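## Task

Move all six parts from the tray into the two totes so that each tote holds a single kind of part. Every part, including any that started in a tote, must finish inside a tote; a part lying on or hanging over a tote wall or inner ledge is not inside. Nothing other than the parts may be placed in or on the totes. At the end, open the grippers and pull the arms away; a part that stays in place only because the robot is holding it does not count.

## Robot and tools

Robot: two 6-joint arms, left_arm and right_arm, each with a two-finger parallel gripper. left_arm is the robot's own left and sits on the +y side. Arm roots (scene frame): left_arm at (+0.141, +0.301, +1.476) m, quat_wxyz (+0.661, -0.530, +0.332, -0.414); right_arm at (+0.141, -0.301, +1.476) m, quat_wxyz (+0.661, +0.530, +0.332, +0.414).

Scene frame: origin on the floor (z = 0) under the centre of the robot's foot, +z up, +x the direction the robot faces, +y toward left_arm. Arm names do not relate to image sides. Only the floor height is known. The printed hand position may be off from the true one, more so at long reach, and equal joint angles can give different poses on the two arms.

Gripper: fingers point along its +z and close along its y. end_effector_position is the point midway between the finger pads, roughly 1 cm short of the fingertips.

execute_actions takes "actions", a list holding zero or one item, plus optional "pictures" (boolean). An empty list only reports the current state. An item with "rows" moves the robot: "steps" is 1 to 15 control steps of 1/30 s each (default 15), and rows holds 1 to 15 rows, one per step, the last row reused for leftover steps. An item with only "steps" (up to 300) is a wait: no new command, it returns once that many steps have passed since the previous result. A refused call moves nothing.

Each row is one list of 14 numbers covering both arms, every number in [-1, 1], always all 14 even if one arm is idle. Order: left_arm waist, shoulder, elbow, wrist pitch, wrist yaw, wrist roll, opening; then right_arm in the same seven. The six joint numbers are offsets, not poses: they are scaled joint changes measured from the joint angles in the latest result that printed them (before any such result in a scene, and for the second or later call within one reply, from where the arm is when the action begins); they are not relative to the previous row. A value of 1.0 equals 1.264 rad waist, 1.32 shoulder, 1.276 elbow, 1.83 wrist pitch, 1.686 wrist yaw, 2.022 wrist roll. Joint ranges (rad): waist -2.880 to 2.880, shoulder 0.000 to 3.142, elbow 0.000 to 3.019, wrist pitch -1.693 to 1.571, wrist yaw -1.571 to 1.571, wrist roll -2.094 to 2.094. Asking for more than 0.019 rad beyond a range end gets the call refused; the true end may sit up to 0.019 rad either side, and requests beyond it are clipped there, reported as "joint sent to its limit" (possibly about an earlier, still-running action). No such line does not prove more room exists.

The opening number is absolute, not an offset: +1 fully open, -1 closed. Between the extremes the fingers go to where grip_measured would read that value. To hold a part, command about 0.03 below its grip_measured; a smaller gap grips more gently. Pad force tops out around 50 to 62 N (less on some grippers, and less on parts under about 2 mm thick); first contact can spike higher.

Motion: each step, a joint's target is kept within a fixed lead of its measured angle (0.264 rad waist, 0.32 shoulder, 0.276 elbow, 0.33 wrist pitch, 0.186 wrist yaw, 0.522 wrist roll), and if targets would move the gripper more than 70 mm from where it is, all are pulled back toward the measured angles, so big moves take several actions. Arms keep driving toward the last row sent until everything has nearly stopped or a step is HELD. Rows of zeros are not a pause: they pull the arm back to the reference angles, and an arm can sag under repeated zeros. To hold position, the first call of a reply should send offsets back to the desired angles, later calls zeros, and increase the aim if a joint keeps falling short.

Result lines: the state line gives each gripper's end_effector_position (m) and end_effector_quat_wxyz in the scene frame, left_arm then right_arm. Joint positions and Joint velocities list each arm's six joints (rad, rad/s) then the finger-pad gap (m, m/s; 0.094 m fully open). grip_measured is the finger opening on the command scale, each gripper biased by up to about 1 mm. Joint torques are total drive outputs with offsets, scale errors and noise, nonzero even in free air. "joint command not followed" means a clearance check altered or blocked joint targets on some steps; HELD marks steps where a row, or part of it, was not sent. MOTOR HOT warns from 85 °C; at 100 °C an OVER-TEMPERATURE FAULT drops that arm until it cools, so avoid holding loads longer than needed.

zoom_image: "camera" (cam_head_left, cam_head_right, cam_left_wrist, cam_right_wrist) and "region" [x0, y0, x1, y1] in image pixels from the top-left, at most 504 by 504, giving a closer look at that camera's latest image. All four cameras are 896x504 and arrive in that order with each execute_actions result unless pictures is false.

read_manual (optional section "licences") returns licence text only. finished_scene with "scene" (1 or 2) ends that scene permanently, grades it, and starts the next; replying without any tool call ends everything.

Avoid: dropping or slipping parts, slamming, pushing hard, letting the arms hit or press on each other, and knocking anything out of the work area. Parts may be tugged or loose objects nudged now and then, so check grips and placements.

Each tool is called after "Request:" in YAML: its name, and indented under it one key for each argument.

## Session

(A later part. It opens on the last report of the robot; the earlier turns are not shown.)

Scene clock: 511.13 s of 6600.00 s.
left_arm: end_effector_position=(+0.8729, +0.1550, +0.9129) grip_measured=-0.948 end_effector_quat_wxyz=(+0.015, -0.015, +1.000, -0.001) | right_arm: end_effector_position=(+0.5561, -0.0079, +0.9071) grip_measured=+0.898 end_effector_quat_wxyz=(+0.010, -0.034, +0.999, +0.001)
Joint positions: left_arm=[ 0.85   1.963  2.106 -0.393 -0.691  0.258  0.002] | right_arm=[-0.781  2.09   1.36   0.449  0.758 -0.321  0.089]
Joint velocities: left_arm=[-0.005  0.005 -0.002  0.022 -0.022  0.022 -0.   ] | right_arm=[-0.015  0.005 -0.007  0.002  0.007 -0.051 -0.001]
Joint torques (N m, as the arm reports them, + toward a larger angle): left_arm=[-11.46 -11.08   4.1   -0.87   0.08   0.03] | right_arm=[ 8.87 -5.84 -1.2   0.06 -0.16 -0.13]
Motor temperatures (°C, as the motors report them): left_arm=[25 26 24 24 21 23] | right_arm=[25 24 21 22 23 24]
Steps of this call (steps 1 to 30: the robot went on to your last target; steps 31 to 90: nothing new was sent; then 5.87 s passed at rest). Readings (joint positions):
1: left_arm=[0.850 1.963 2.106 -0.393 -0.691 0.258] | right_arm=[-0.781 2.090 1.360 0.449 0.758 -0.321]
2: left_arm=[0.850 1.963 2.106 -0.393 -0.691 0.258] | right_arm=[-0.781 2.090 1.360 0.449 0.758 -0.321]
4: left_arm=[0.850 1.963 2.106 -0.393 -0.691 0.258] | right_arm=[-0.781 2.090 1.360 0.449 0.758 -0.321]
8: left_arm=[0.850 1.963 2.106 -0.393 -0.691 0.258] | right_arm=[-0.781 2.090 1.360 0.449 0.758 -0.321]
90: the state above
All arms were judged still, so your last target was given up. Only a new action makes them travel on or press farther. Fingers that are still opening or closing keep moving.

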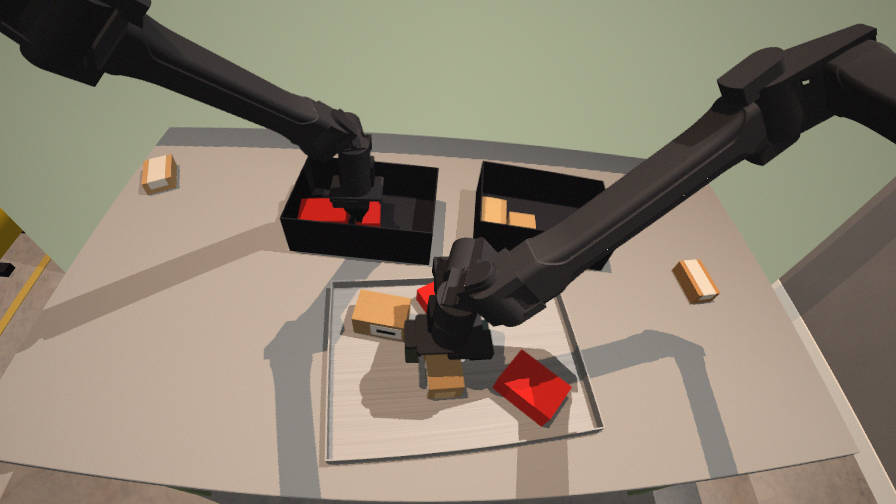

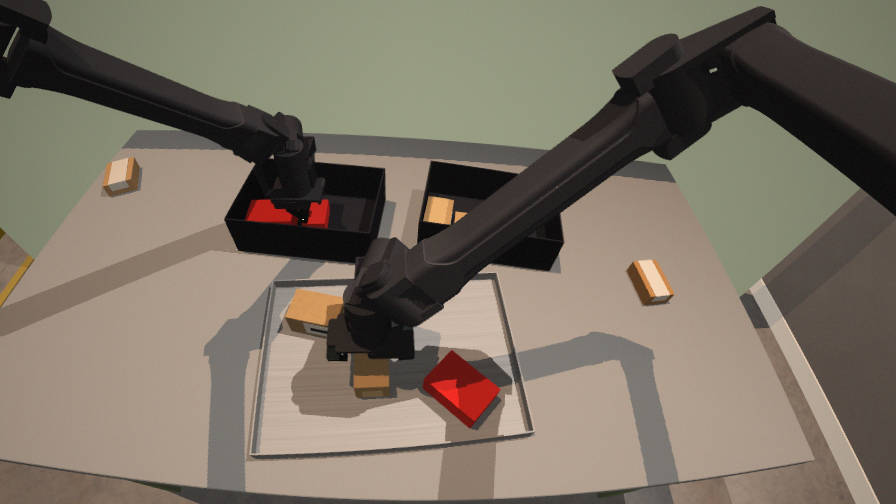

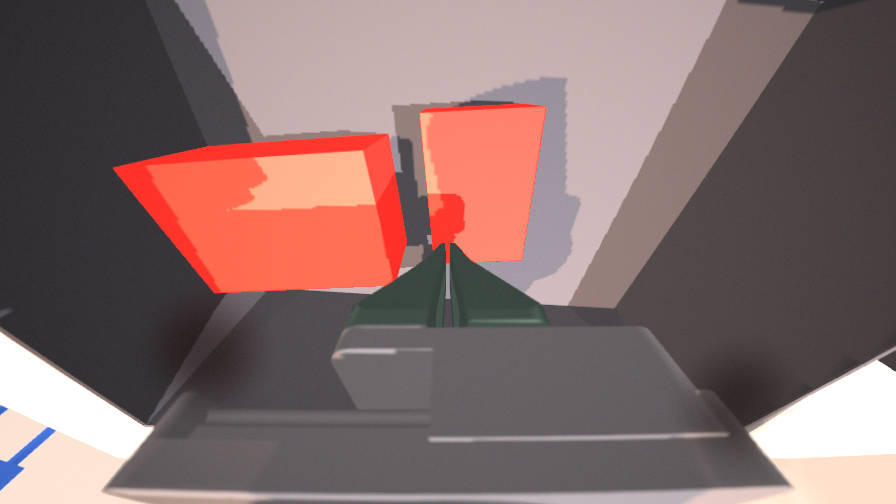

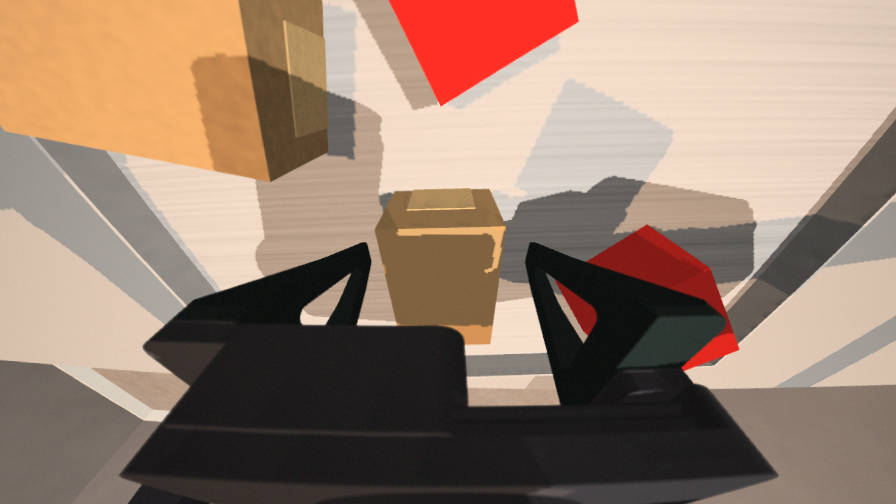

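Request:
execute_actions:
  actions:
    - {"rows":[[-0.005,-0.008,-0.02,0.003,-0.003,0,-0.95,-0.003,0.004,0,0,0,0,0.9],[-0.01,-0.016,-0.04,0.005,-0.005,0,-0.95,-0.006,0.008,0,0,0,0,0.9],[-0.015,-0.024,-0.06,0.008,-0.008,0,-0.95,-0.008,0.012,0,0,0,0,0.8],[-0.02,-0.032,-0.08,0.01,-0.01,0,-0.95,-0.008,0.014,0,0,0,0,0.65],[-0.02,-0.039,-0.095,0.012,-0.012,0,-0.95,-0.008,0.014,0,0,0,0,0.5],[-0.02,-0.039,-0.095,0.012,-0.012,0,-0.95,-0.008,0.014,0,0,0,0,0.38],[-0.02,-0.039,-0.095,0.012,-0.012,0,-0.95,-0.008,0.014,0,0,0,0,0.3],[-0.02,-0.039,-0.095,0.012,-0.012,0,-0.95,-0.008,0.014,0,0,0,0,0.23]],"steps":15}

Scene clock: 526.87 s of 6600.00 s.
left_arm: end_effector_position=(+0.8318, +0.1478, +0.9145) grip_measured=-0.948 end_effector_quat_wxyz=(-0.016, +0.011, +1.000, +0.000) | right_arm: end_effector_position=(+0.5544, -0.0071, +0.9067) grip_measured=+0.235 end_effector_quat_wxyz=(+0.009, -0.035, +0.999, +0.002)
Joint positions: left_arm=[ 0.849  1.927  1.987 -0.39  -0.709  0.259  0.002] | right_arm=[-0.781  2.093  1.36   0.449  0.758 -0.321  0.058]
Joint velocities: left_arm=[ 0.015 -0.015 -0.002 -0.032 -0.037  0.037  0.001] | right_arm=[ 0.005  0.005 -0.012 -0.002  0.066 -0.007  0.   ]
Joint torques (N m, as the arm reports them, + toward a larger angle): left_arm=[-14.34 -12.94   2.51   0.54  -0.02  -0.14] | right_arm=[ 9.24 -5.6  -1.45  0.43  0.05 -0.07]
Motor temperatures (°C, as the motors report them): left_arm=[25 26 24 24 21 23] | right_arm=[25 24 21 22 23 24]
Steps of this call (steps 1 to 90: nothing new was sent; then 12.23 s passed at rest; steps 91 to 105: all 15 steps of this action). Readings (joint positions):
91: left_arm=[0.850 1.962 2.104 -0.393 -0.691 0.258] | right_arm=[-0.781 2.090 1.360 0.449 0.758 -0.321]
92: left_arm=[0.850 1.959 2.095 -0.393 -0.693 0.258] | right_arm=[-0.781 2.090 1.360 0.449 0.758 -0.321]
94: left_arm=[0.850 1.945 2.057 -0.391 -0.702 0.258] | right_arm=[-0.781 2.091 1.360 0.449 0.758 -0.321]
98: left_arm=[0.850 1.927 1.992 -0.390 -0.709 0.258] | right_arm=[-0.781 2.092 1.360 0.449 0.758 -0.321]
105: the state above

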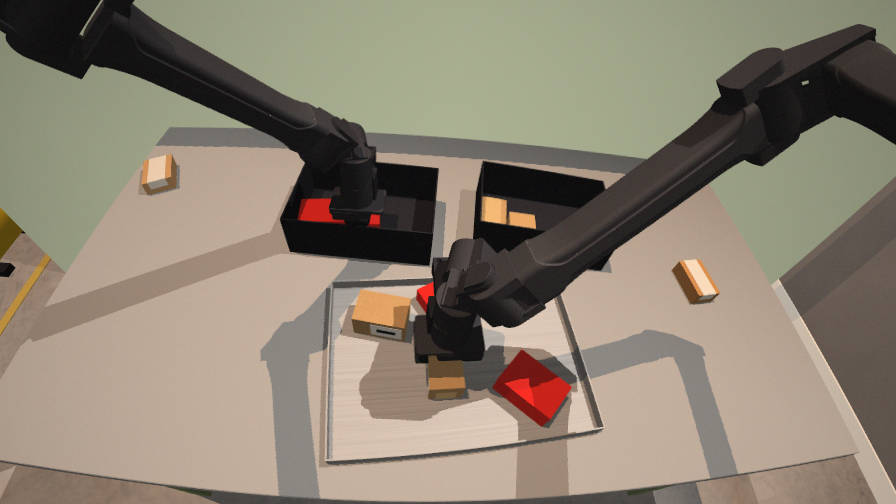

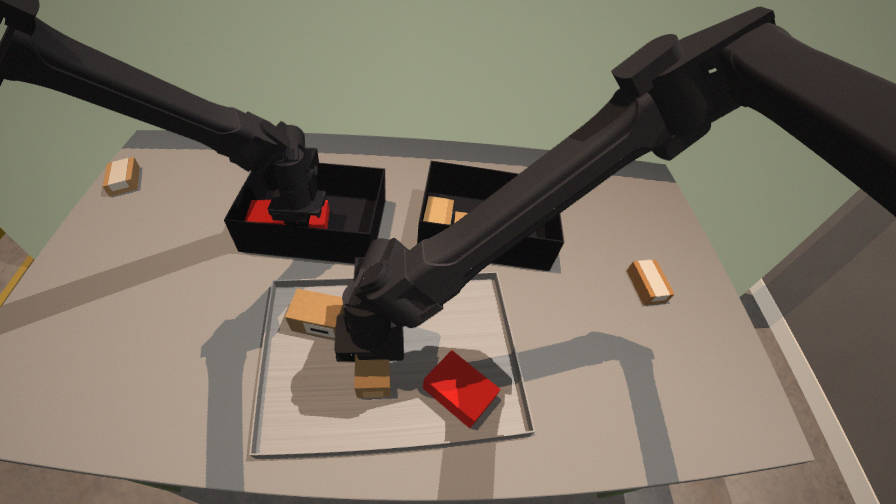

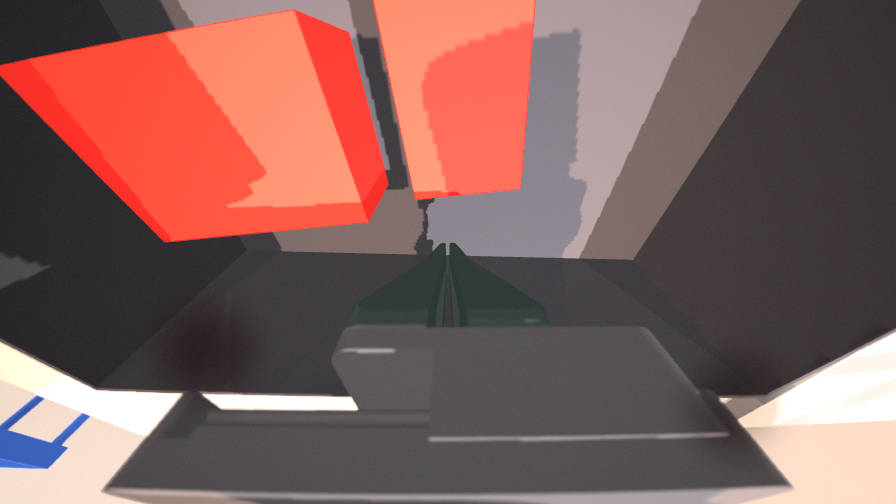

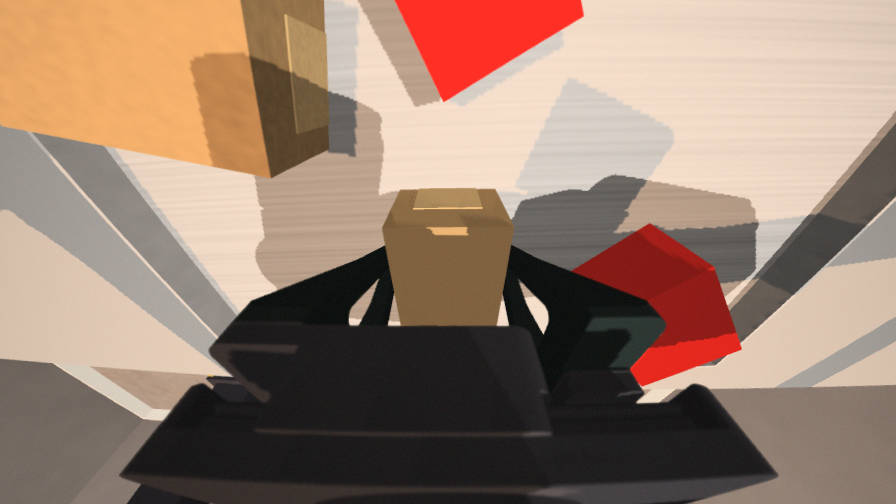

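Request:
execute_actions:
  actions:
    - {"rows":[[0.001,0.006,0.012,0,0.002,0,-0.95,0,0,0,0,0,0,0.2],[0.003,0.012,0.024,0,0.004,0.001,-0.95,0,0,0,0,0,0,0.18],[0.004,0.018,0.036,0,0.006,0.002,-0.95,0,0,0,0,0,0,0.17],[0.006,0.024,0.048,0,0.008,0.003,-0.95,0,0,0,0,0,0,0.17],[0.007,0.03,0.06,0,0.01,0.004,-0.95,0,0,0,0,0,0,0.17],[0.008,0.036,0.072,-0.001,0.012,0.004,-0.95,0,0,0,0,0,0,0.17],[0.009,0.04,0.084,-0.001,0.012,0.004,-0.95,0,0,0,0,0,0,0.17]],"steps":14}
  pictures: false

Scene clock: 535.57 s of 6600.00 s.
left_arm: end_effector_position=(+0.8527, +0.1428, +0.9060) grip_measured=-0.948 end_effector_quat_wxyz=(+0.002, -0.002, +1.000, -0.004) | right_arm: end_effector_position=(+0.5544, -0.0071, +0.9067) grip_measured=+0.207 end_effector_quat_wxyz=(+0.009, -0.035, +0.999, +0.002)
Joint positions: left_arm=[ 0.849  1.972  2.074 -0.39  -0.692  0.259  0.002] | right_arm=[-0.781  2.093  1.36   0.449  0.758 -0.321  0.057]
Joint velocities: left_arm=[ 0.005 -0.015 -0.022 -0.002 -0.037 -0.037 -0.001] | right_arm=[-0.015 -0.005 -0.002  0.012 -0.007  0.037  0.   ]
Joint torques (N m, as the arm reports them, + toward a larger angle): left_arm=[-11.99 -11.6    4.62  -0.27   0.14  -0.05] | right_arm=[ 9.77 -6.81 -1.56  0.47  0.02 -0.08]
Motor temperatures (°C, as the motors report them): left_arm=[25 26 24 24 21 23] | right_arm=[25 24 21 22 23 24]
Steps of this call (steps 1 to 15: the robot went on to your last target; steps 16 to 90: nothing new was sent; then 5.23 s passed at rest; steps 91 to 104: all 14 steps of this action). Readings (joint positions):
91: left_arm=[0.849 1.927 1.987 -0.390 -0.709 0.259] | right_arm=[-0.781 2.093 1.360 0.449 0.758 -0.321]
92: left_arm=[0.849 1.927 1.988 -0.390 -0.708 0.259] | right_arm=[-0.781 2.093 1.360 0.449 0.758 -0.321]
94: left_arm=[0.849 1.934 2.002 -0.390 -0.702 0.259] | right_arm=[-0.781 2.093 1.360 0.449 0.758 -0.321]
98: left_arm=[0.849 1.964 2.060 -0.390 -0.692 0.259] | right_arm=[-0.781 2.093 1.360 0.449 0.758 -0.321]
104: the state above

Request:
execute_actions:
  actions:
    - {"rows":[[0.004,0.006,0.016,-0.007,0,0,-0.95,0.015,-0.013,-0.015,-0.002,0.005,0.002,0.165],[0.008,0.012,0.032,-0.014,0,0,-0.95,0.03,-0.027,-0.03,-0.004,0.011,0.005,0.165],[0.012,0.018,0.048,-0.021,-0.001,0,-0.95,0.045,-0.042,-0.047,-0.006,0.017,0.008,0.165],[0.014,0.024,0.064,-0.028,-0.001,0,-0.95,0.058,-0.058,-0.064,-0.009,0.023,0.011,0.165],[0.014,0.03,0.08,-0.035,-0.002,0,-0.95,0.07,-0.074,-0.081,-0.011,0.03,0.014,0.165],[0.014,0.036,0.096,-0.042,-0.002,0,-0.95,0.08,-0.09,-0.098,-0.014,0.036,0.017,0.165],[0.014,0.042,0.112,-0.049,-0.003,0,-0.95,0.09,-0.106,-0.115,-0.016,0.042,0.02,0.165],[0.014,0.048,0.128,-0.056,-0.003,0,-0.95,0.098,-0.122,-0.133,-0.018,0.049,0.023,0.165],[0.014,0.054,0.144,-0.063,-0.003,0,-0.95,0.105,-0.138,-0.15,-0.021,0.055,0.026,0.165],[0.014,0.06,0.16,-0.07,-0.004,0,-0.95,0.11,-0.153,-0.167,-0.023,0.061,0.029,0.165],[0.014,0.066,0.176,-0.077,-0.004,0,-0.95,0.115,-0.167,-0.183,-0.025,0.067,0.032,0.165],[0.014,0.071,0.192,-0.084,-0.004,0,-0.95,0.12,-0.18,-0.198,-0.028,0.073,0.035,0.165],[0.014,0.076,0.206,-0.09,-0.005,0,-0.95,0.12,-0.19,-0.21,-0.03,0.079,0.039,0.165],[0.014,0.08,0.218,-0.095,-0.005,0,-0.95,0.12,-0.195,-0.218,-0.03,0.079,0.039,0.165],[0.014,0.082,0.226,-0.099,-0.005,0,-0.95,0.12,-0.195,-0.218,-0.03,0.079,0.039,0.165]],"steps":15}
  pictures: false

Request:
execute_actions:
  actions:
    - {"steps":8}
  pictures: true

Scene clock: 540.93 s of 6600.00 s.
left_arm: end_effector_position=(+0.8895, +0.1471, +0.8984) grip_measured=-0.948 end_effector_quat_wxyz=(+0.000, -0.002, +1.000, -0.002) | right_arm: end_effector_position=(+0.5637, -0.0216, +1.0252) grip_measured=+0.207 end_effector_quat_wxyz=(+0.005, -0.042, +0.999, +0.004)
Joint positions: left_arm=[ 0.849  2.067  2.312 -0.534 -0.697  0.259  0.002] | right_arm=[-0.646  1.858  1.11   0.407  0.884 -0.266  0.057]
Joint velocities: left_arm=[-0.015  0.132  0.422 -0.271  0.051  0.11  -0.001] | right_arm=[ 0.259 -0.484 -0.295 -0.037  0.037  0.125 -0.   ]
Joint torques (N m, as the arm reports them, + toward a larger angle): left_arm=[-11.94 -12.49   5.7   -0.83  -0.08  -0.13] | right_arm=[ 8.82 -5.61 -1.82 -0.07  0.28 -0.03]
Motor temperatures (°C, as the motors report them): left_arm=[25 26 24 24 21 23] | right_arm=[25 24 21 22 23 24]
Steps of this call (steps 1 to 15: the robot went on to your last target; steps 16 to 90: nothing new was sent; then 1.87 s passed at rest; steps 91 to 105: all 15 steps of this action). Readings (joint positions):
91: left_arm=[0.849 1.972 2.074 -0.390 -0.692 0.259] | right_arm=[-0.781 2.093 1.360 0.449 0.758 -0.321]
92: left_arm=[0.849 1.973 2.077 -0.392 -0.692 0.259] | right_arm=[-0.781 2.092 1.359 0.449 0.763 -0.321]
94: left_arm=[0.849 1.982 2.098 -0.407 -0.692 0.259] | right_arm=[-0.778 2.080 1.340 0.448 0.781 -0.317]
98: left_arm=[0.849 2.015 2.178 -0.451 -0.694 0.259] | right_arm=[-0.746 2.011 1.246 0.432 0.826 -0.301]
105: the state above

Scene clock: 541.20 s of 6600.00 s.
left_arm: end_effector_position=(+0.8955, +0.1503, +0.9002) grip_measured=-0.948 end_effector_quat_wxyz=(+0.001, -0.003, +1.000, -0.001) | right_arm: end_effector_position=(+0.5727, -0.0255, +1.0341) grip_measured=+0.207 end_effector_quat_wxyz=(+0.011, -0.031, +0.999, +0.005)
Joint positions: left_arm=[ 0.849  2.072  2.338 -0.552 -0.698  0.259  0.002] | right_arm=[-0.637  1.831  1.099  0.404  0.887 -0.252  0.057]
Joint velocities: left_arm=[-0.024 -0.005 -0.017 -0.027 -0.037 -0.066 -0.   ] | right_arm=[-0.005 -0.005 -0.032 -0.002  0.022  0.022  0.001]
Joint torques (N m, as the arm reports them, + toward a larger angle): left_arm=[-12.05 -12.16   5.95  -0.89  -0.05  -0.13] | right_arm=[ 9.89 -6.24 -2.36  0.09  0.15 -0.01]
Motor temperatures (°C, as the motors report them): left_arm=[25 26 24 24 21 23] | right_arm=[25 24 21 22 23 24]
Steps of this call (steps 1 to 8: the robot went on to your last target). Readings (joint positions):
1: left_arm=[0.849 2.070 2.324 -0.542 -0.697 0.259] | right_arm=[-0.639 1.845 1.103 0.407 0.885 -0.263]
2: left_arm=[0.849 2.072 2.331 -0.546 -0.697 0.259] | right_arm=[-0.637 1.837 1.101 0.407 0.885 -0.260]
4: left_arm=[0.849 2.072 2.336 -0.550 -0.698 0.259] | right_arm=[-0.637 1.831 1.101 0.407 0.886 -0.256]
8: the state above

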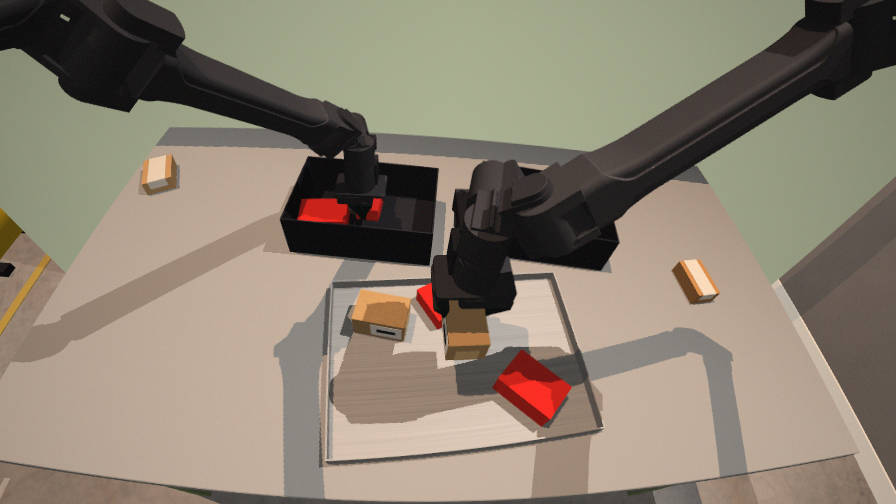

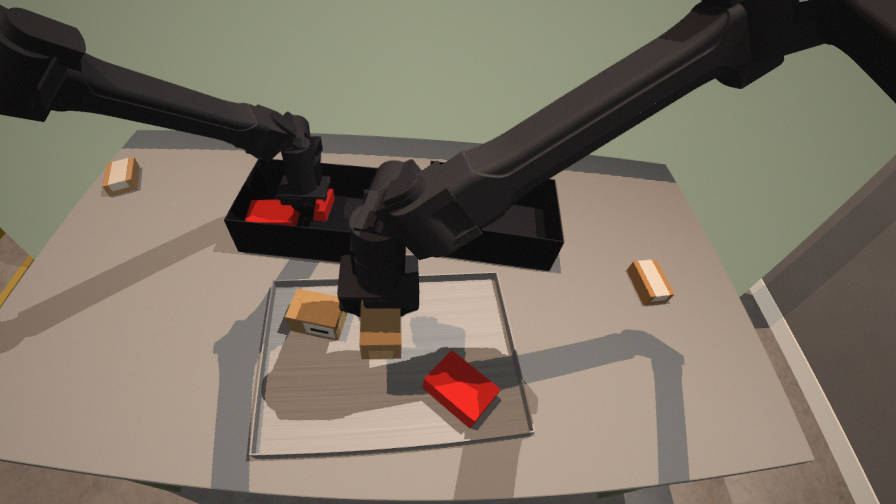

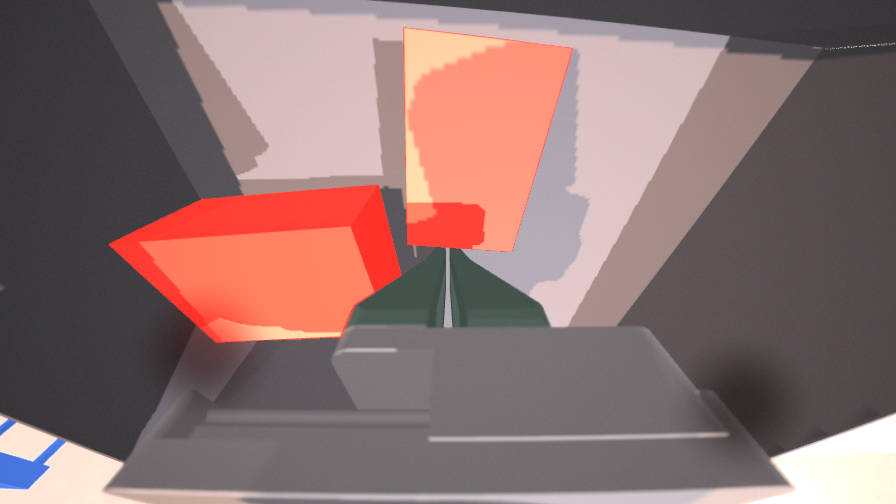

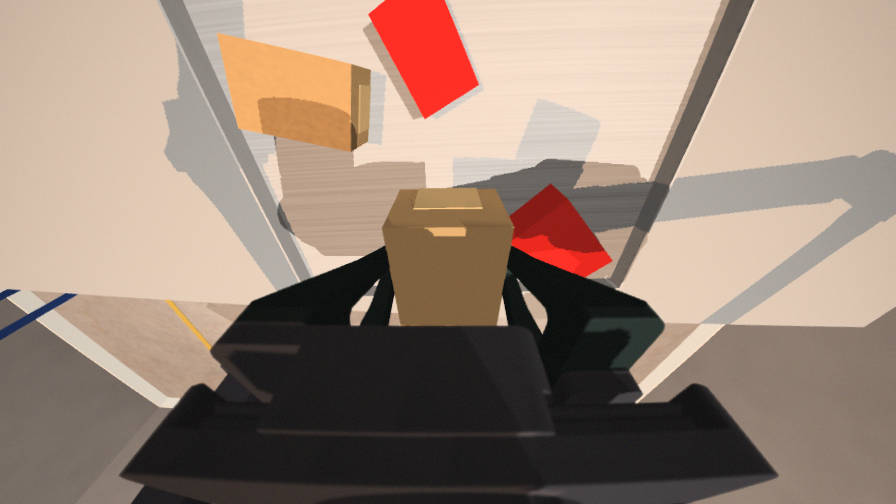

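Request:
execute_actions:
  actions:
    - {"rows":[[-0.012,-0.014,-0.03,0.004,-0.005,0,-0.95,-0.004,-0.018,0.012,-0.019,-0.004,0.001,0.165],[-0.024,-0.03,-0.056,0.008,-0.011,0,-0.95,-0.009,-0.036,0.025,-0.038,-0.008,0.002,0.165],[-0.036,-0.047,-0.082,0.012,-0.017,0,-0.95,-0.015,-0.054,0.038,-0.057,-0.012,0.002,0.165],[-0.047,-0.064,-0.108,0.016,-0.023,0,-0.95,-0.021,-0.072,0.051,-0.077,-0.016,0.003,0.165],[-0.058,-0.081,-0.134,0.02,-0.029,0,-0.95,-0.028,-0.09,0.064,-0.097,-0.02,0.004,0.165],[-0.068,-0.098,-0.16,0.024,-0.035,0,-0.95,-0.035,-0.108,0.077,-0.117,-0.024,0.005,0.165],[-0.078,-0.115,-0.186,0.028,-0.041,0,-0.95,-0.042,-0.126,0.09,-0.137,-0.028,0.005,0.165],[-0.087,-0.132,-0.212,0.032,-0.047,0,-0.95,-0.049,-0.144,0.104,-0.157,-0.032,0.006,0.165],[-0.096,-0.15,-0.238,0.036,-0.053,0,-0.95,-0.056,-0.16,0.118,-0.177,-0.036,0.007,0.165],[-0.104,-0.168,-0.264,0.04,-0.059,0,-0.9,-0.063,-0.176,0.132,-0.197,-0.04,0.008,0.165],[-0.111,-0.186,-0.29,0.044,-0.065,0,-0.8,-0.07,-0.19,0.146,-0.217,-0.044,0.008,0.165],[-0.117,-0.204,-0.314,0.048,-0.071,0,-0.6,-0.077,-0.202,0.16,-0.237,-0.048,0.009,0.165],[-0.122,-0.22,-0.335,0.051,-0.076,0,-0.4,-0.084,-0.212,0.172,-0.256,-0.052,0.01,0.165],[-0.125,-0.232,-0.35,0.054,-0.08,0,-0.2,-0.09,-0.22,0.182,-0.273,-0.056,0.011,0.165],[-0.125,-0.238,-0.36,0.055,-0.083,0,0.0,-0.094,-0.224,0.19,-0.288,-0.058,0.011,0.165]],"steps":15}
  pictures: false

Scene clock: 563.17 s of 6600.00 s.
left_arm: end_effector_position=(+0.8438, +0.1200, +1.0007) grip_measured=-0.120 end_effector_quat_wxyz=(-0.027, +0.053, +0.998, -0.002) | right_arm: end_effector_position=(+0.7016, -0.1033, +1.0422) grip_measured=+0.207 end_effector_quat_wxyz=(+0.004, -0.026, +0.999, +0.021)
Joint positions: left_arm=[ 0.724  1.826  1.908 -0.486 -0.829  0.259  0.041] | right_arm=[-0.694  1.628  1.288  0.003  0.805 -0.246  0.057]
Joint velocities: left_arm=[-0.425 -0.65  -0.642  0.129 -0.183 -0.037  0.239] | right_arm=[-0.298 -0.611  0.54  -1.116 -0.227  0.037 -0.001]
Joint torques (N m, as the arm reports them, + toward a larger angle): left_arm=[-13.76 -12.97   3.58   0.71  -0.09  -0.14] | right_arm=[  6.14 -11.78   0.72   0.23  -0.08  -0.01]
Motor temperatures (°C, as the motors report them): left_arm=[25 26 25 24 21 23] | right_arm=[25 24 21 22 23 24]
Steps of this call (steps 1 to 30: the robot went on to your last target; steps 31 to 90: nothing new was sent; then 18.47 s passed at rest; steps 91 to 105: all 15 steps of this action). Readings (joint positions):
91: left_arm=[0.849 2.071 2.333 -0.553 -0.700 0.259] | right_arm=[-0.637 1.831 1.100 0.400 0.887 -0.249]
92: left_arm=[0.849 2.064 2.318 -0.552 -0.706 0.259] | right_arm=[-0.637 1.830 1.105 0.384 0.884 -0.249]
94: left_arm=[0.847 2.040 2.261 -0.547 -0.726 0.259] | right_arm=[-0.637 1.821 1.122 0.330 0.871 -0.249]
98: left_arm=[0.823 1.974 2.123 -0.530 -0.766 0.259] | right_arm=[-0.646 1.768 1.172 0.217 0.848 -0.249]
105: the state above

Request:
execute_actions:
  actions:
    - {"rows":[[-0.028,-0.045,-0.045,0.035,-0.006,-0.015,0.1,-0.052,-0.068,0.06,-0.08,-0.014,0.009,0.165],[-0.03,-0.038,-0.07,0.058,-0.008,-0.035,0.2,-0.058,-0.065,0.088,-0.096,-0.019,0.011,0.165],[-0.032,-0.03,-0.095,0.081,-0.01,-0.055,0.3,-0.064,-0.062,0.116,-0.112,-0.024,0.012,0.165],[-0.034,-0.022,-0.12,0.104,-0.012,-0.075,0.4,-0.07,-0.059,0.144,-0.128,-0.029,0.014,0.165],[-0.036,-0.014,-0.145,0.127,-0.014,-0.095,0.5,-0.077,-0.056,0.172,-0.144,-0.034,0.015,0.165],[-0.039,-0.006,-0.17,0.15,-0.016,-0.115,0.6,-0.084,-0.053,0.2,-0.16,-0.039,0.017,0.165],[-0.042,0.002,-0.195,0.173,-0.018,-0.135,0.7,-0.091,-0.05,0.228,-0.176,-0.044,0.018,0.165],[-0.045,0.01,-0.22,0.196,-0.02,-0.155,0.8,-0.098,-0.047,0.256,-0.192,-0.049,0.02,0.165],[-0.048,0.018,-0.245,0.219,-0.022,-0.175,0.8,-0.105,-0.044,0.284,-0.208,-0.054,0.021,0.165],[-0.051,0.027,-0.27,0.242,-0.024,-0.195,0.8,-0.112,-0.041,0.312,-0.224,-0.059,0.023,0.165],[-0.054,0.036,-0.295,0.265,-0.026,-0.215,0.8,-0.119,-0.038,0.34,-0.24,-0.064,0.024,0.165],[-0.057,0.046,-0.32,0.288,-0.028,-0.235,0.8,-0.126,-0.034,0.368,-0.256,-0.069,0.026,0.165],[-0.06,0.056,-0.345,0.311,-0.03,-0.258,0.8,-0.133,-0.03,0.396,-0.272,-0.075,0.028,0.165],[-0.063,0.066,-0.372,0.338,-0.032,-0.282,0.8,-0.14,-0.026,0.424,-0.287,-0.081,0.03,0.165],[-0.065,0.077,-0.399,0.365,-0.034,-0.307,0.8,-0.147,-0.023,0.45,-0.301,-0.087,0.031,0.165]],"steps":15}
  pictures: false

Request:
execute_actions:
  actions:
    - {"steps":20}
  pictures: true

Scene clock: 578.07 s of 6600.00 s.
left_arm: end_effector_position=(+0.7049, +0.0424, +0.9855) grip_measured=+0.798 end_effector_quat_wxyz=(-0.002, -0.144, +0.990, +0.011) | right_arm: end_effector_position=(+0.8722, -0.2541, +1.0313) grip_measured=+0.207 end_effector_quat_wxyz=(+0.005, +0.030, +0.999, +0.015)
Joint positions: left_arm=[ 0.688  1.866  1.509  0.016 -0.876 -0.098  0.084] | right_arm=[-0.848  1.582  1.779 -0.483  0.672 -0.205  0.057]
Joint velocities: left_arm=[-0.015  0.474 -0.969  1.316 -0.081 -1.092 -0.001] | right_arm=[-0.347  0.005  1.043 -0.789 -0.256  0.11  -0.001]
Joint torques (N m, as the arm reports them, + toward a larger angle): left_arm=[-15.76  -7.81  -0.4    0.07  -0.1   -0.26] | right_arm=[  5.54 -13.55   4.72   0.19  -0.2   -0.01]
Motor temperatures (°C, as the motors report them): left_arm=[25 26 24 24 21 23] | right_arm=[25 24 21 22 23 24]
Steps of this call (steps 1 to 30: the robot went on to your last target; steps 31 to 90: nothing new was sent; then 11.40 s passed at rest; steps 91 to 105: all 15 steps of this action). Readings (joint positions):
91: left_arm=[0.688 1.752 1.878 -0.460 -0.837 0.257] | right_arm=[-0.755 1.527 1.347 -0.117 0.791 -0.237]
92: left_arm=[0.688 1.752 1.868 -0.442 -0.839 0.248] | right_arm=[-0.755 1.527 1.352 -0.130 0.785 -0.236]
94: left_arm=[0.688 1.751 1.828 -0.378 -0.845 0.213] | right_arm=[-0.756 1.535 1.385 -0.177 0.768 -0.233]
98: left_arm=[0.688 1.770 1.719 -0.246 -0.856 0.119] | right_arm=[-0.773 1.567 1.520 -0.287 0.732 -0.225]
105: the state above

Scene clock: 578.73 s of 6600.00 s.
left_arm: end_effector_position=(+0.6393, +0.0088, +0.9834) grip_measured=+0.798 end_effector_quat_wxyz=(+0.005, +0.255, -0.967, -0.007) | right_arm: end_effector_position=(+0.8949, -0.2855, +1.0295) grip_measured=+0.207 end_effector_quat_wxyz=(+0.009, +0.047, +0.999, +0.003)
Joint positions: left_arm=[ 0.67   1.925  1.399  0.166 -0.884 -0.343  0.084] | right_arm=[-0.879  1.59   1.866 -0.538  0.662 -0.191  0.057]
Joint velocities: left_arm=[-0.015 -0.034  0.002 -0.017  0.081  0.022 -0.001] | right_arm=[-0.015 -0.005 -0.017 -0.002 -0.051 -0.037 -0.   ]
Joint torques (N m, as the arm reports them, + toward a larger angle): left_arm=[-15.72  -6.55  -0.47   0.29  -0.1   -0.31] | right_arm=[  5.63 -14.08   3.35   0.08  -0.13  -0.01]
Motor temperatures (°C, as the motors report them): left_arm=[25 26 24 24 21 23] | right_arm=[25 24 21 22 23 24]
Steps of this call (steps 1 to 20: the robot went on to your last target). Readings (joint positions):
1: left_arm=[0.687 1.884 1.476 0.061 -0.879 -0.140] | right_arm=[-0.858 1.582 1.811 -0.503 0.667 -0.202]
2: left_arm=[0.686 1.901 1.445 0.099 -0.882 -0.180] | right_arm=[-0.867 1.582 1.835 -0.514 0.666 -0.199]
4: left_arm=[0.683 1.937 1.403 0.135 -0.883 -0.241] | right_arm=[-0.877 1.581 1.863 -0.520 0.666 -0.196]
8: left_arm=[0.674 1.980 1.381 0.145 -0.883 -0.303] | right_arm=[-0.879 1.584 1.867 -0.533 0.663 -0.193]
20: the state above

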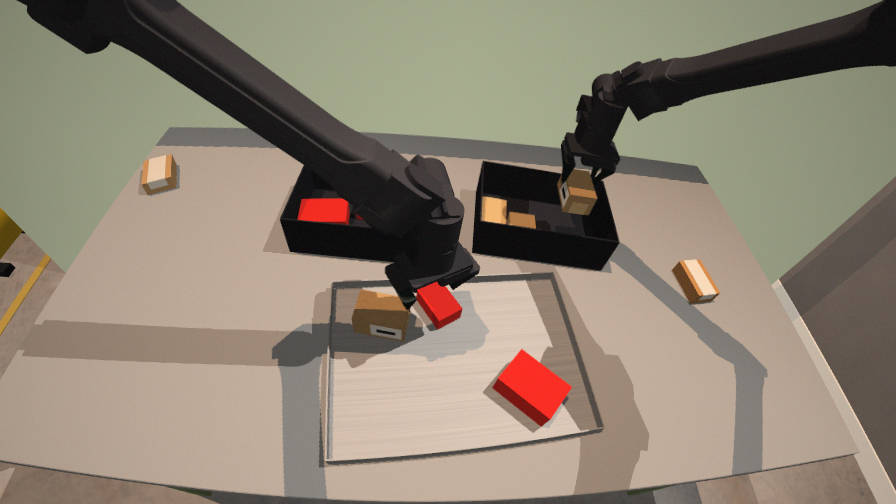

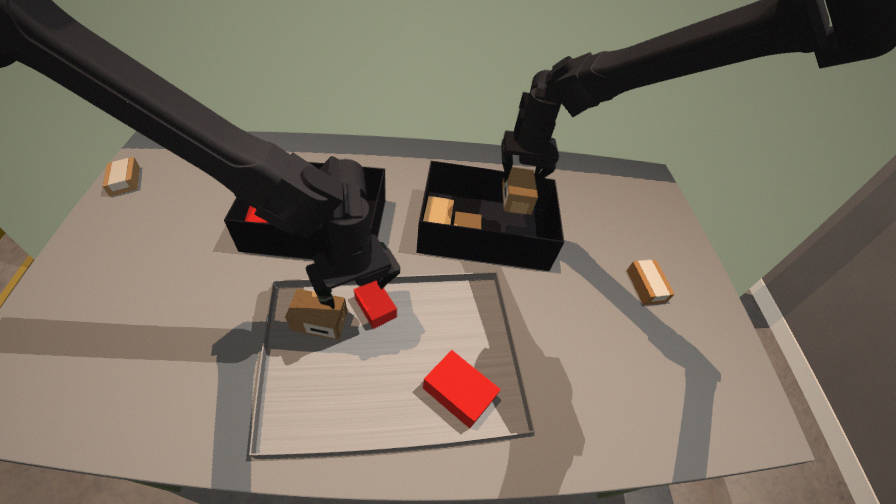

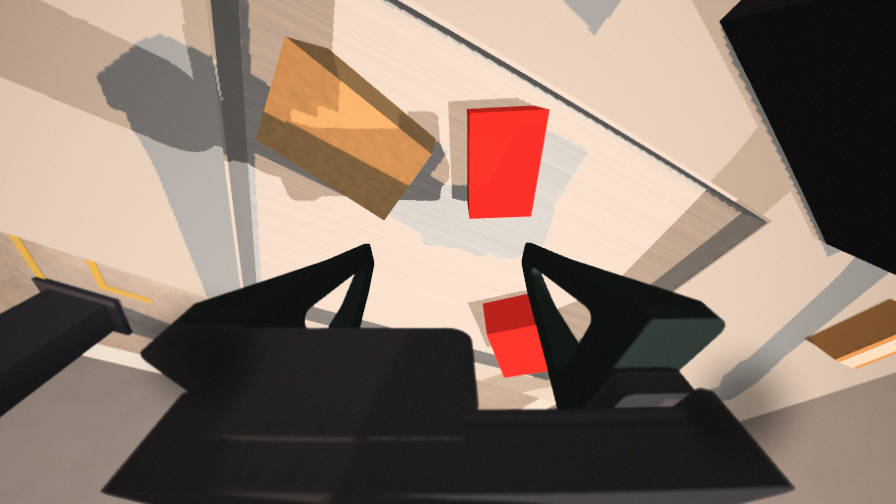

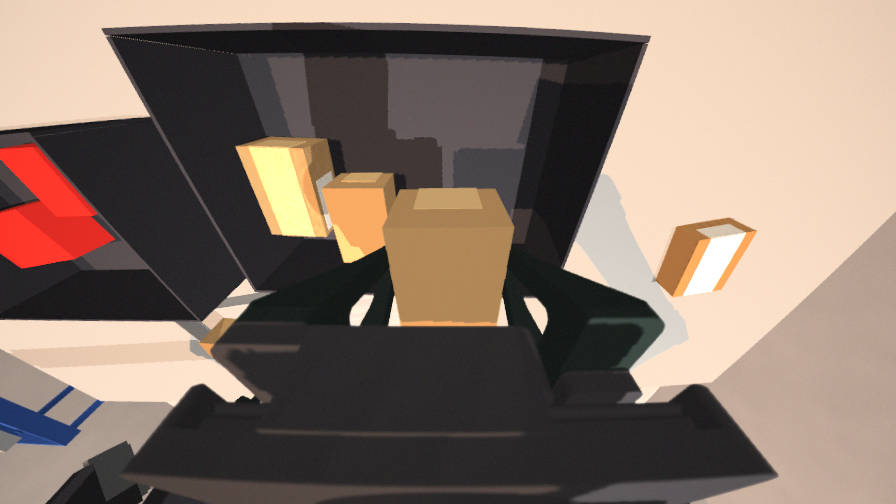

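Request:
execute_actions:
  actions:
    - {"rows":[[0.002,0.01,0.023,-0.008,0.002,-0.004,0.75,-0.007,0.013,0.014,0,-0.004,-0.001,0.165],[0.004,0.02,0.046,-0.016,0.004,-0.008,0.7,-0.014,0.027,0.028,0,-0.009,-0.002,0.165],[0.006,0.03,0.069,-0.024,0.006,-0.012,0.65,-0.021,0.041,0.042,0,-0.014,-0.003,0.165],[0.008,0.04,0.092,-0.031,0.008,-0.016,0.6,-0.028,0.055,0.056,0.001,-0.019,-0.004,0.165],[0.01,0.05,0.115,-0.038,0.01,-0.02,0.55,-0.035,0.069,0.07,0.001,-0.024,-0.005,0.165],[0.011,0.058,0.138,-0.045,0.012,-0.024,0.5,-0.042,0.083,0.084,0.001,-0.029,-0.006,0.165],[0.012,0.064,0.153,-0.051,0.013,-0.027,0.45,-0.049,0.097,0.098,0.001,-0.034,-0.008,0.165],[0.012,0.069,0.161,-0.054,0.014,-0.028,0.4,-0.056,0.111,0.112,0.002,-0.039,-0.009,0.165],[0.012,0.069,0.161,-0.054,0.014,-0.028,0.4,-0.063,0.125,0.126,0.002,-0.044,-0.011,0.165],[0.012,0.069,0.161,-0.054,0.014,-0.028,0.4,-0.07,0.139,0.14,0.002,-0.049,-0.012,0.165],[0.012,0.069,0.161,-0.054,0.014,-0.028,0.4,-0.077,0.152,0.154,0.002,-0.053,-0.013,0.165],[0.012,0.069,0.161,-0.054,0.014,-0.028,0.4,-0.083,0.164,0.168,0.003,-0.057,-0.014,0.165],[0.012,0.069,0.161,-0.054,0.014,-0.028,0.4,-0.089,0.175,0.182,0.003,-0.06,-0.015,0.165],[0.012,0.069,0.161,-0.054,0.014,-0.028,0.4,-0.094,0.185,0.195,0.003,-0.063,-0.016,0.165],[0.012,0.069,0.161,-0.054,0.014,-0.028,0.4,-0.098,0.192,0.207,0.003,-0.066,-0.017,0.165]],"steps":15}
  pictures: false

Request:
execute_actions:
  actions:
    - {"steps":10}
  pictures: true

Scene clock: 600.67 s of 6600.00 s.
left_arm: end_effector_position=(+0.6899, -0.0146, +0.9595) grip_measured=+0.402 end_effector_quat_wxyz=(-0.007, +0.287, -0.958, +0.005) | right_arm: end_effector_position=(+0.8843, -0.2750, +0.9262) grip_measured=+0.207 end_effector_quat_wxyz=(-0.003, +0.045, +0.999, +0.010)
Joint positions: left_arm=[ 0.67   2.01   1.603  0.087 -0.861 -0.38   0.066] | right_arm=[-0.976  1.81   2.072 -0.538  0.561 -0.21   0.057]
Joint velocities: left_arm=[-0.015  0.024 -0.002 -0.037 -0.022 -0.007 -0.001] | right_arm=[-0.278  0.562  0.364  0.012 -0.168 -0.066 -0.   ]
Joint torques (N m, as the arm reports them, + toward a larger angle): left_arm=[-13.81  -7.08   0.38  -0.94   0.04  -0.3 ] | right_arm=[  5.8  -16.68   6.13   0.58  -0.12  -0.11]
Motor temperatures (°C, as the motors report them): left_arm=[26 25 24 24 21 23] | right_arm=[25 25 21 22 23 24]
Steps of this call (steps 1 to 30: the robot went on to your last target; steps 31 to 90: nothing new was sent; then 18.43 s passed at rest; steps 91 to 105: all 15 steps of this action). Readings (joint positions):
91: left_arm=[0.670 1.926 1.401 0.167 -0.884 -0.346] | right_arm=[-0.879 1.590 1.866 -0.538 0.662 -0.191]
92: left_arm=[0.670 1.930 1.410 0.164 -0.883 -0.346] | right_arm=[-0.879 1.591 1.867 -0.538 0.658 -0.191]
94: left_arm=[0.670 1.948 1.452 0.146 -0.877 -0.349] | right_arm=[-0.882 1.603 1.884 -0.538 0.643 -0.191]
98: left_arm=[0.670 1.998 1.571 0.104 -0.863 -0.366] | right_arm=[-0.904 1.668 1.960 -0.538 0.608 -0.195]
105: the state above

Scene clock: 601.00 s of 6600.00 s.
left_arm: end_effector_position=(+0.6892, -0.0149, +0.9593) grip_measured=+0.402 end_effector_quat_wxyz=(-0.007, +0.288, -0.957, +0.005) | right_arm: end_effector_position=(+0.8765, -0.2764, +0.9063) grip_measured=+0.207 end_effector_quat_wxyz=(-0.009, +0.041, +0.999, +0.005)
Joint positions: left_arm=[ 0.67   2.011  1.603  0.086 -0.861 -0.384  0.066] | right_arm=[-0.996  1.849  2.104 -0.539  0.554 -0.217  0.057]
Joint velocities: left_arm=[ 0.005  0.005 -0.012 -0.012 -0.022 -0.066  0.001] | right_arm=[-0.015  0.005 -0.002  0.007 -0.081  0.037 -0.   ]
Joint torques (N m, as the arm reports them, + toward a larger angle): left_arm=[-13.76  -7.13   0.34  -0.96   0.04  -0.29] | right_arm=[  5.96 -16.8    5.51   0.52  -0.13  -0.12]
Motor temperatures (°C, as the motors report them): left_arm=[26 25 24 24 21 23] | right_arm=[25 25 21 22 23 24]
Steps of this call (steps 1 to 10: the robot went on to your last target). Readings (joint positions):
1: left_arm=[0.670 2.010 1.603 0.086 -0.861 -0.381] | right_arm=[-0.985 1.827 2.083 -0.538 0.558 -0.211]
2: left_arm=[0.670 2.010 1.603 0.086 -0.861 -0.382] | right_arm=[-0.992 1.840 2.088 -0.538 0.557 -0.213]
4: left_arm=[0.670 2.011 1.603 0.086 -0.861 -0.383] | right_arm=[-0.995 1.849 2.091 -0.539 0.556 -0.215]
8: left_arm=[0.670 2.011 1.603 0.086 -0.861 -0.383] | right_arm=[-0.996 1.849 2.103 -0.539 0.554 -0.216]
10: the state above

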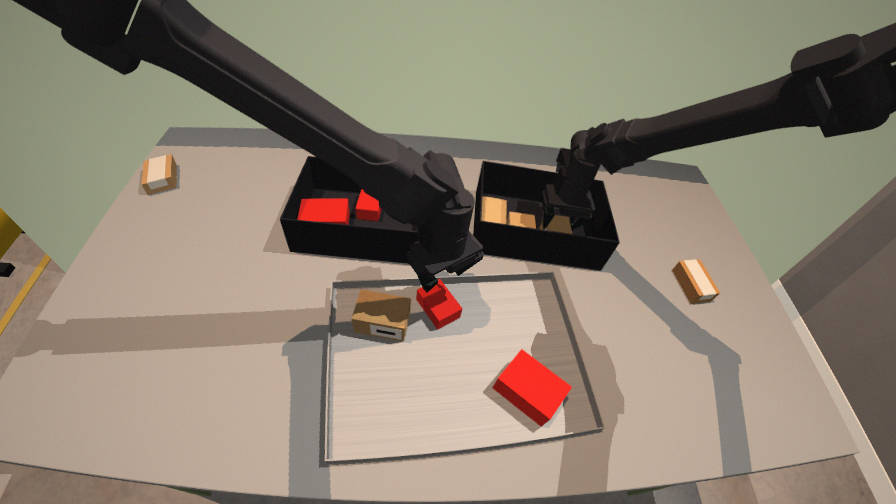

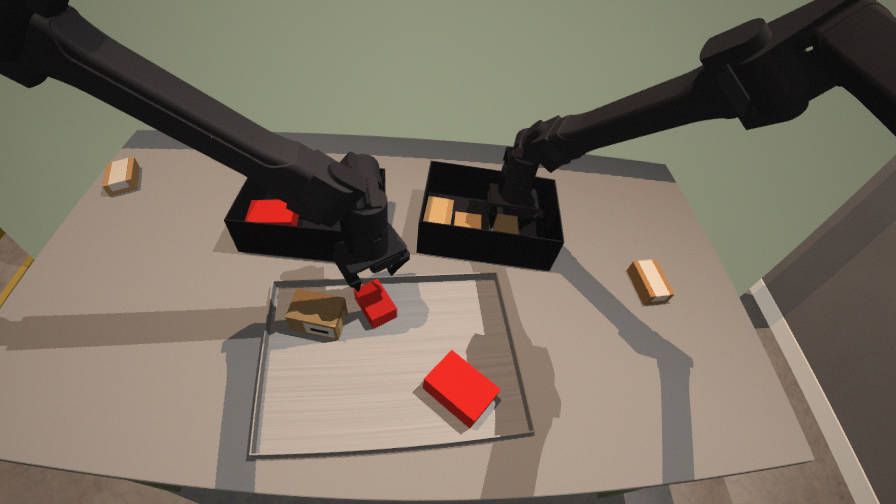

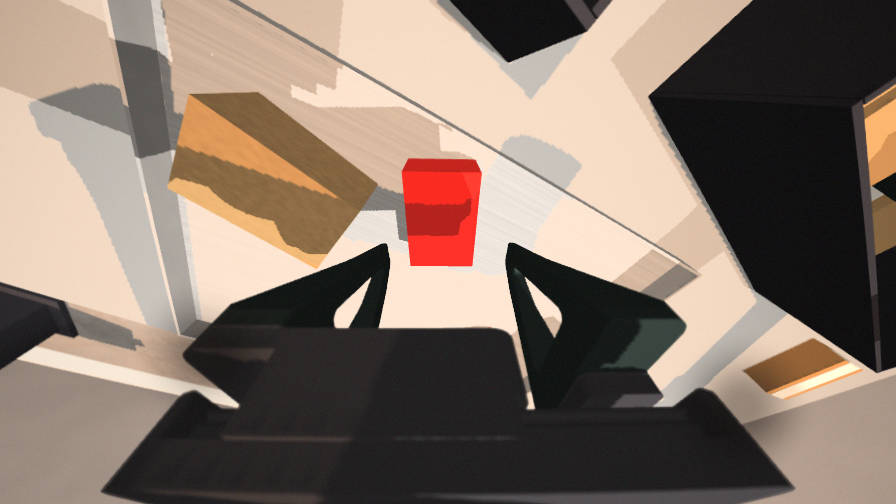

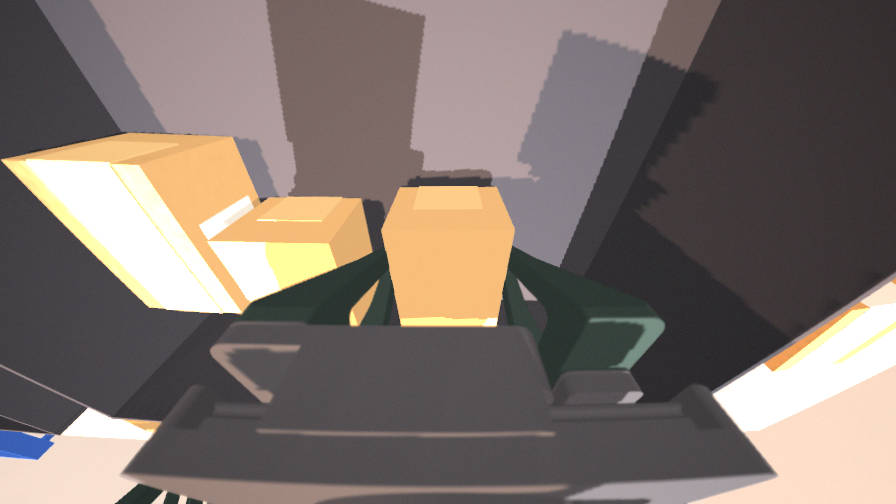

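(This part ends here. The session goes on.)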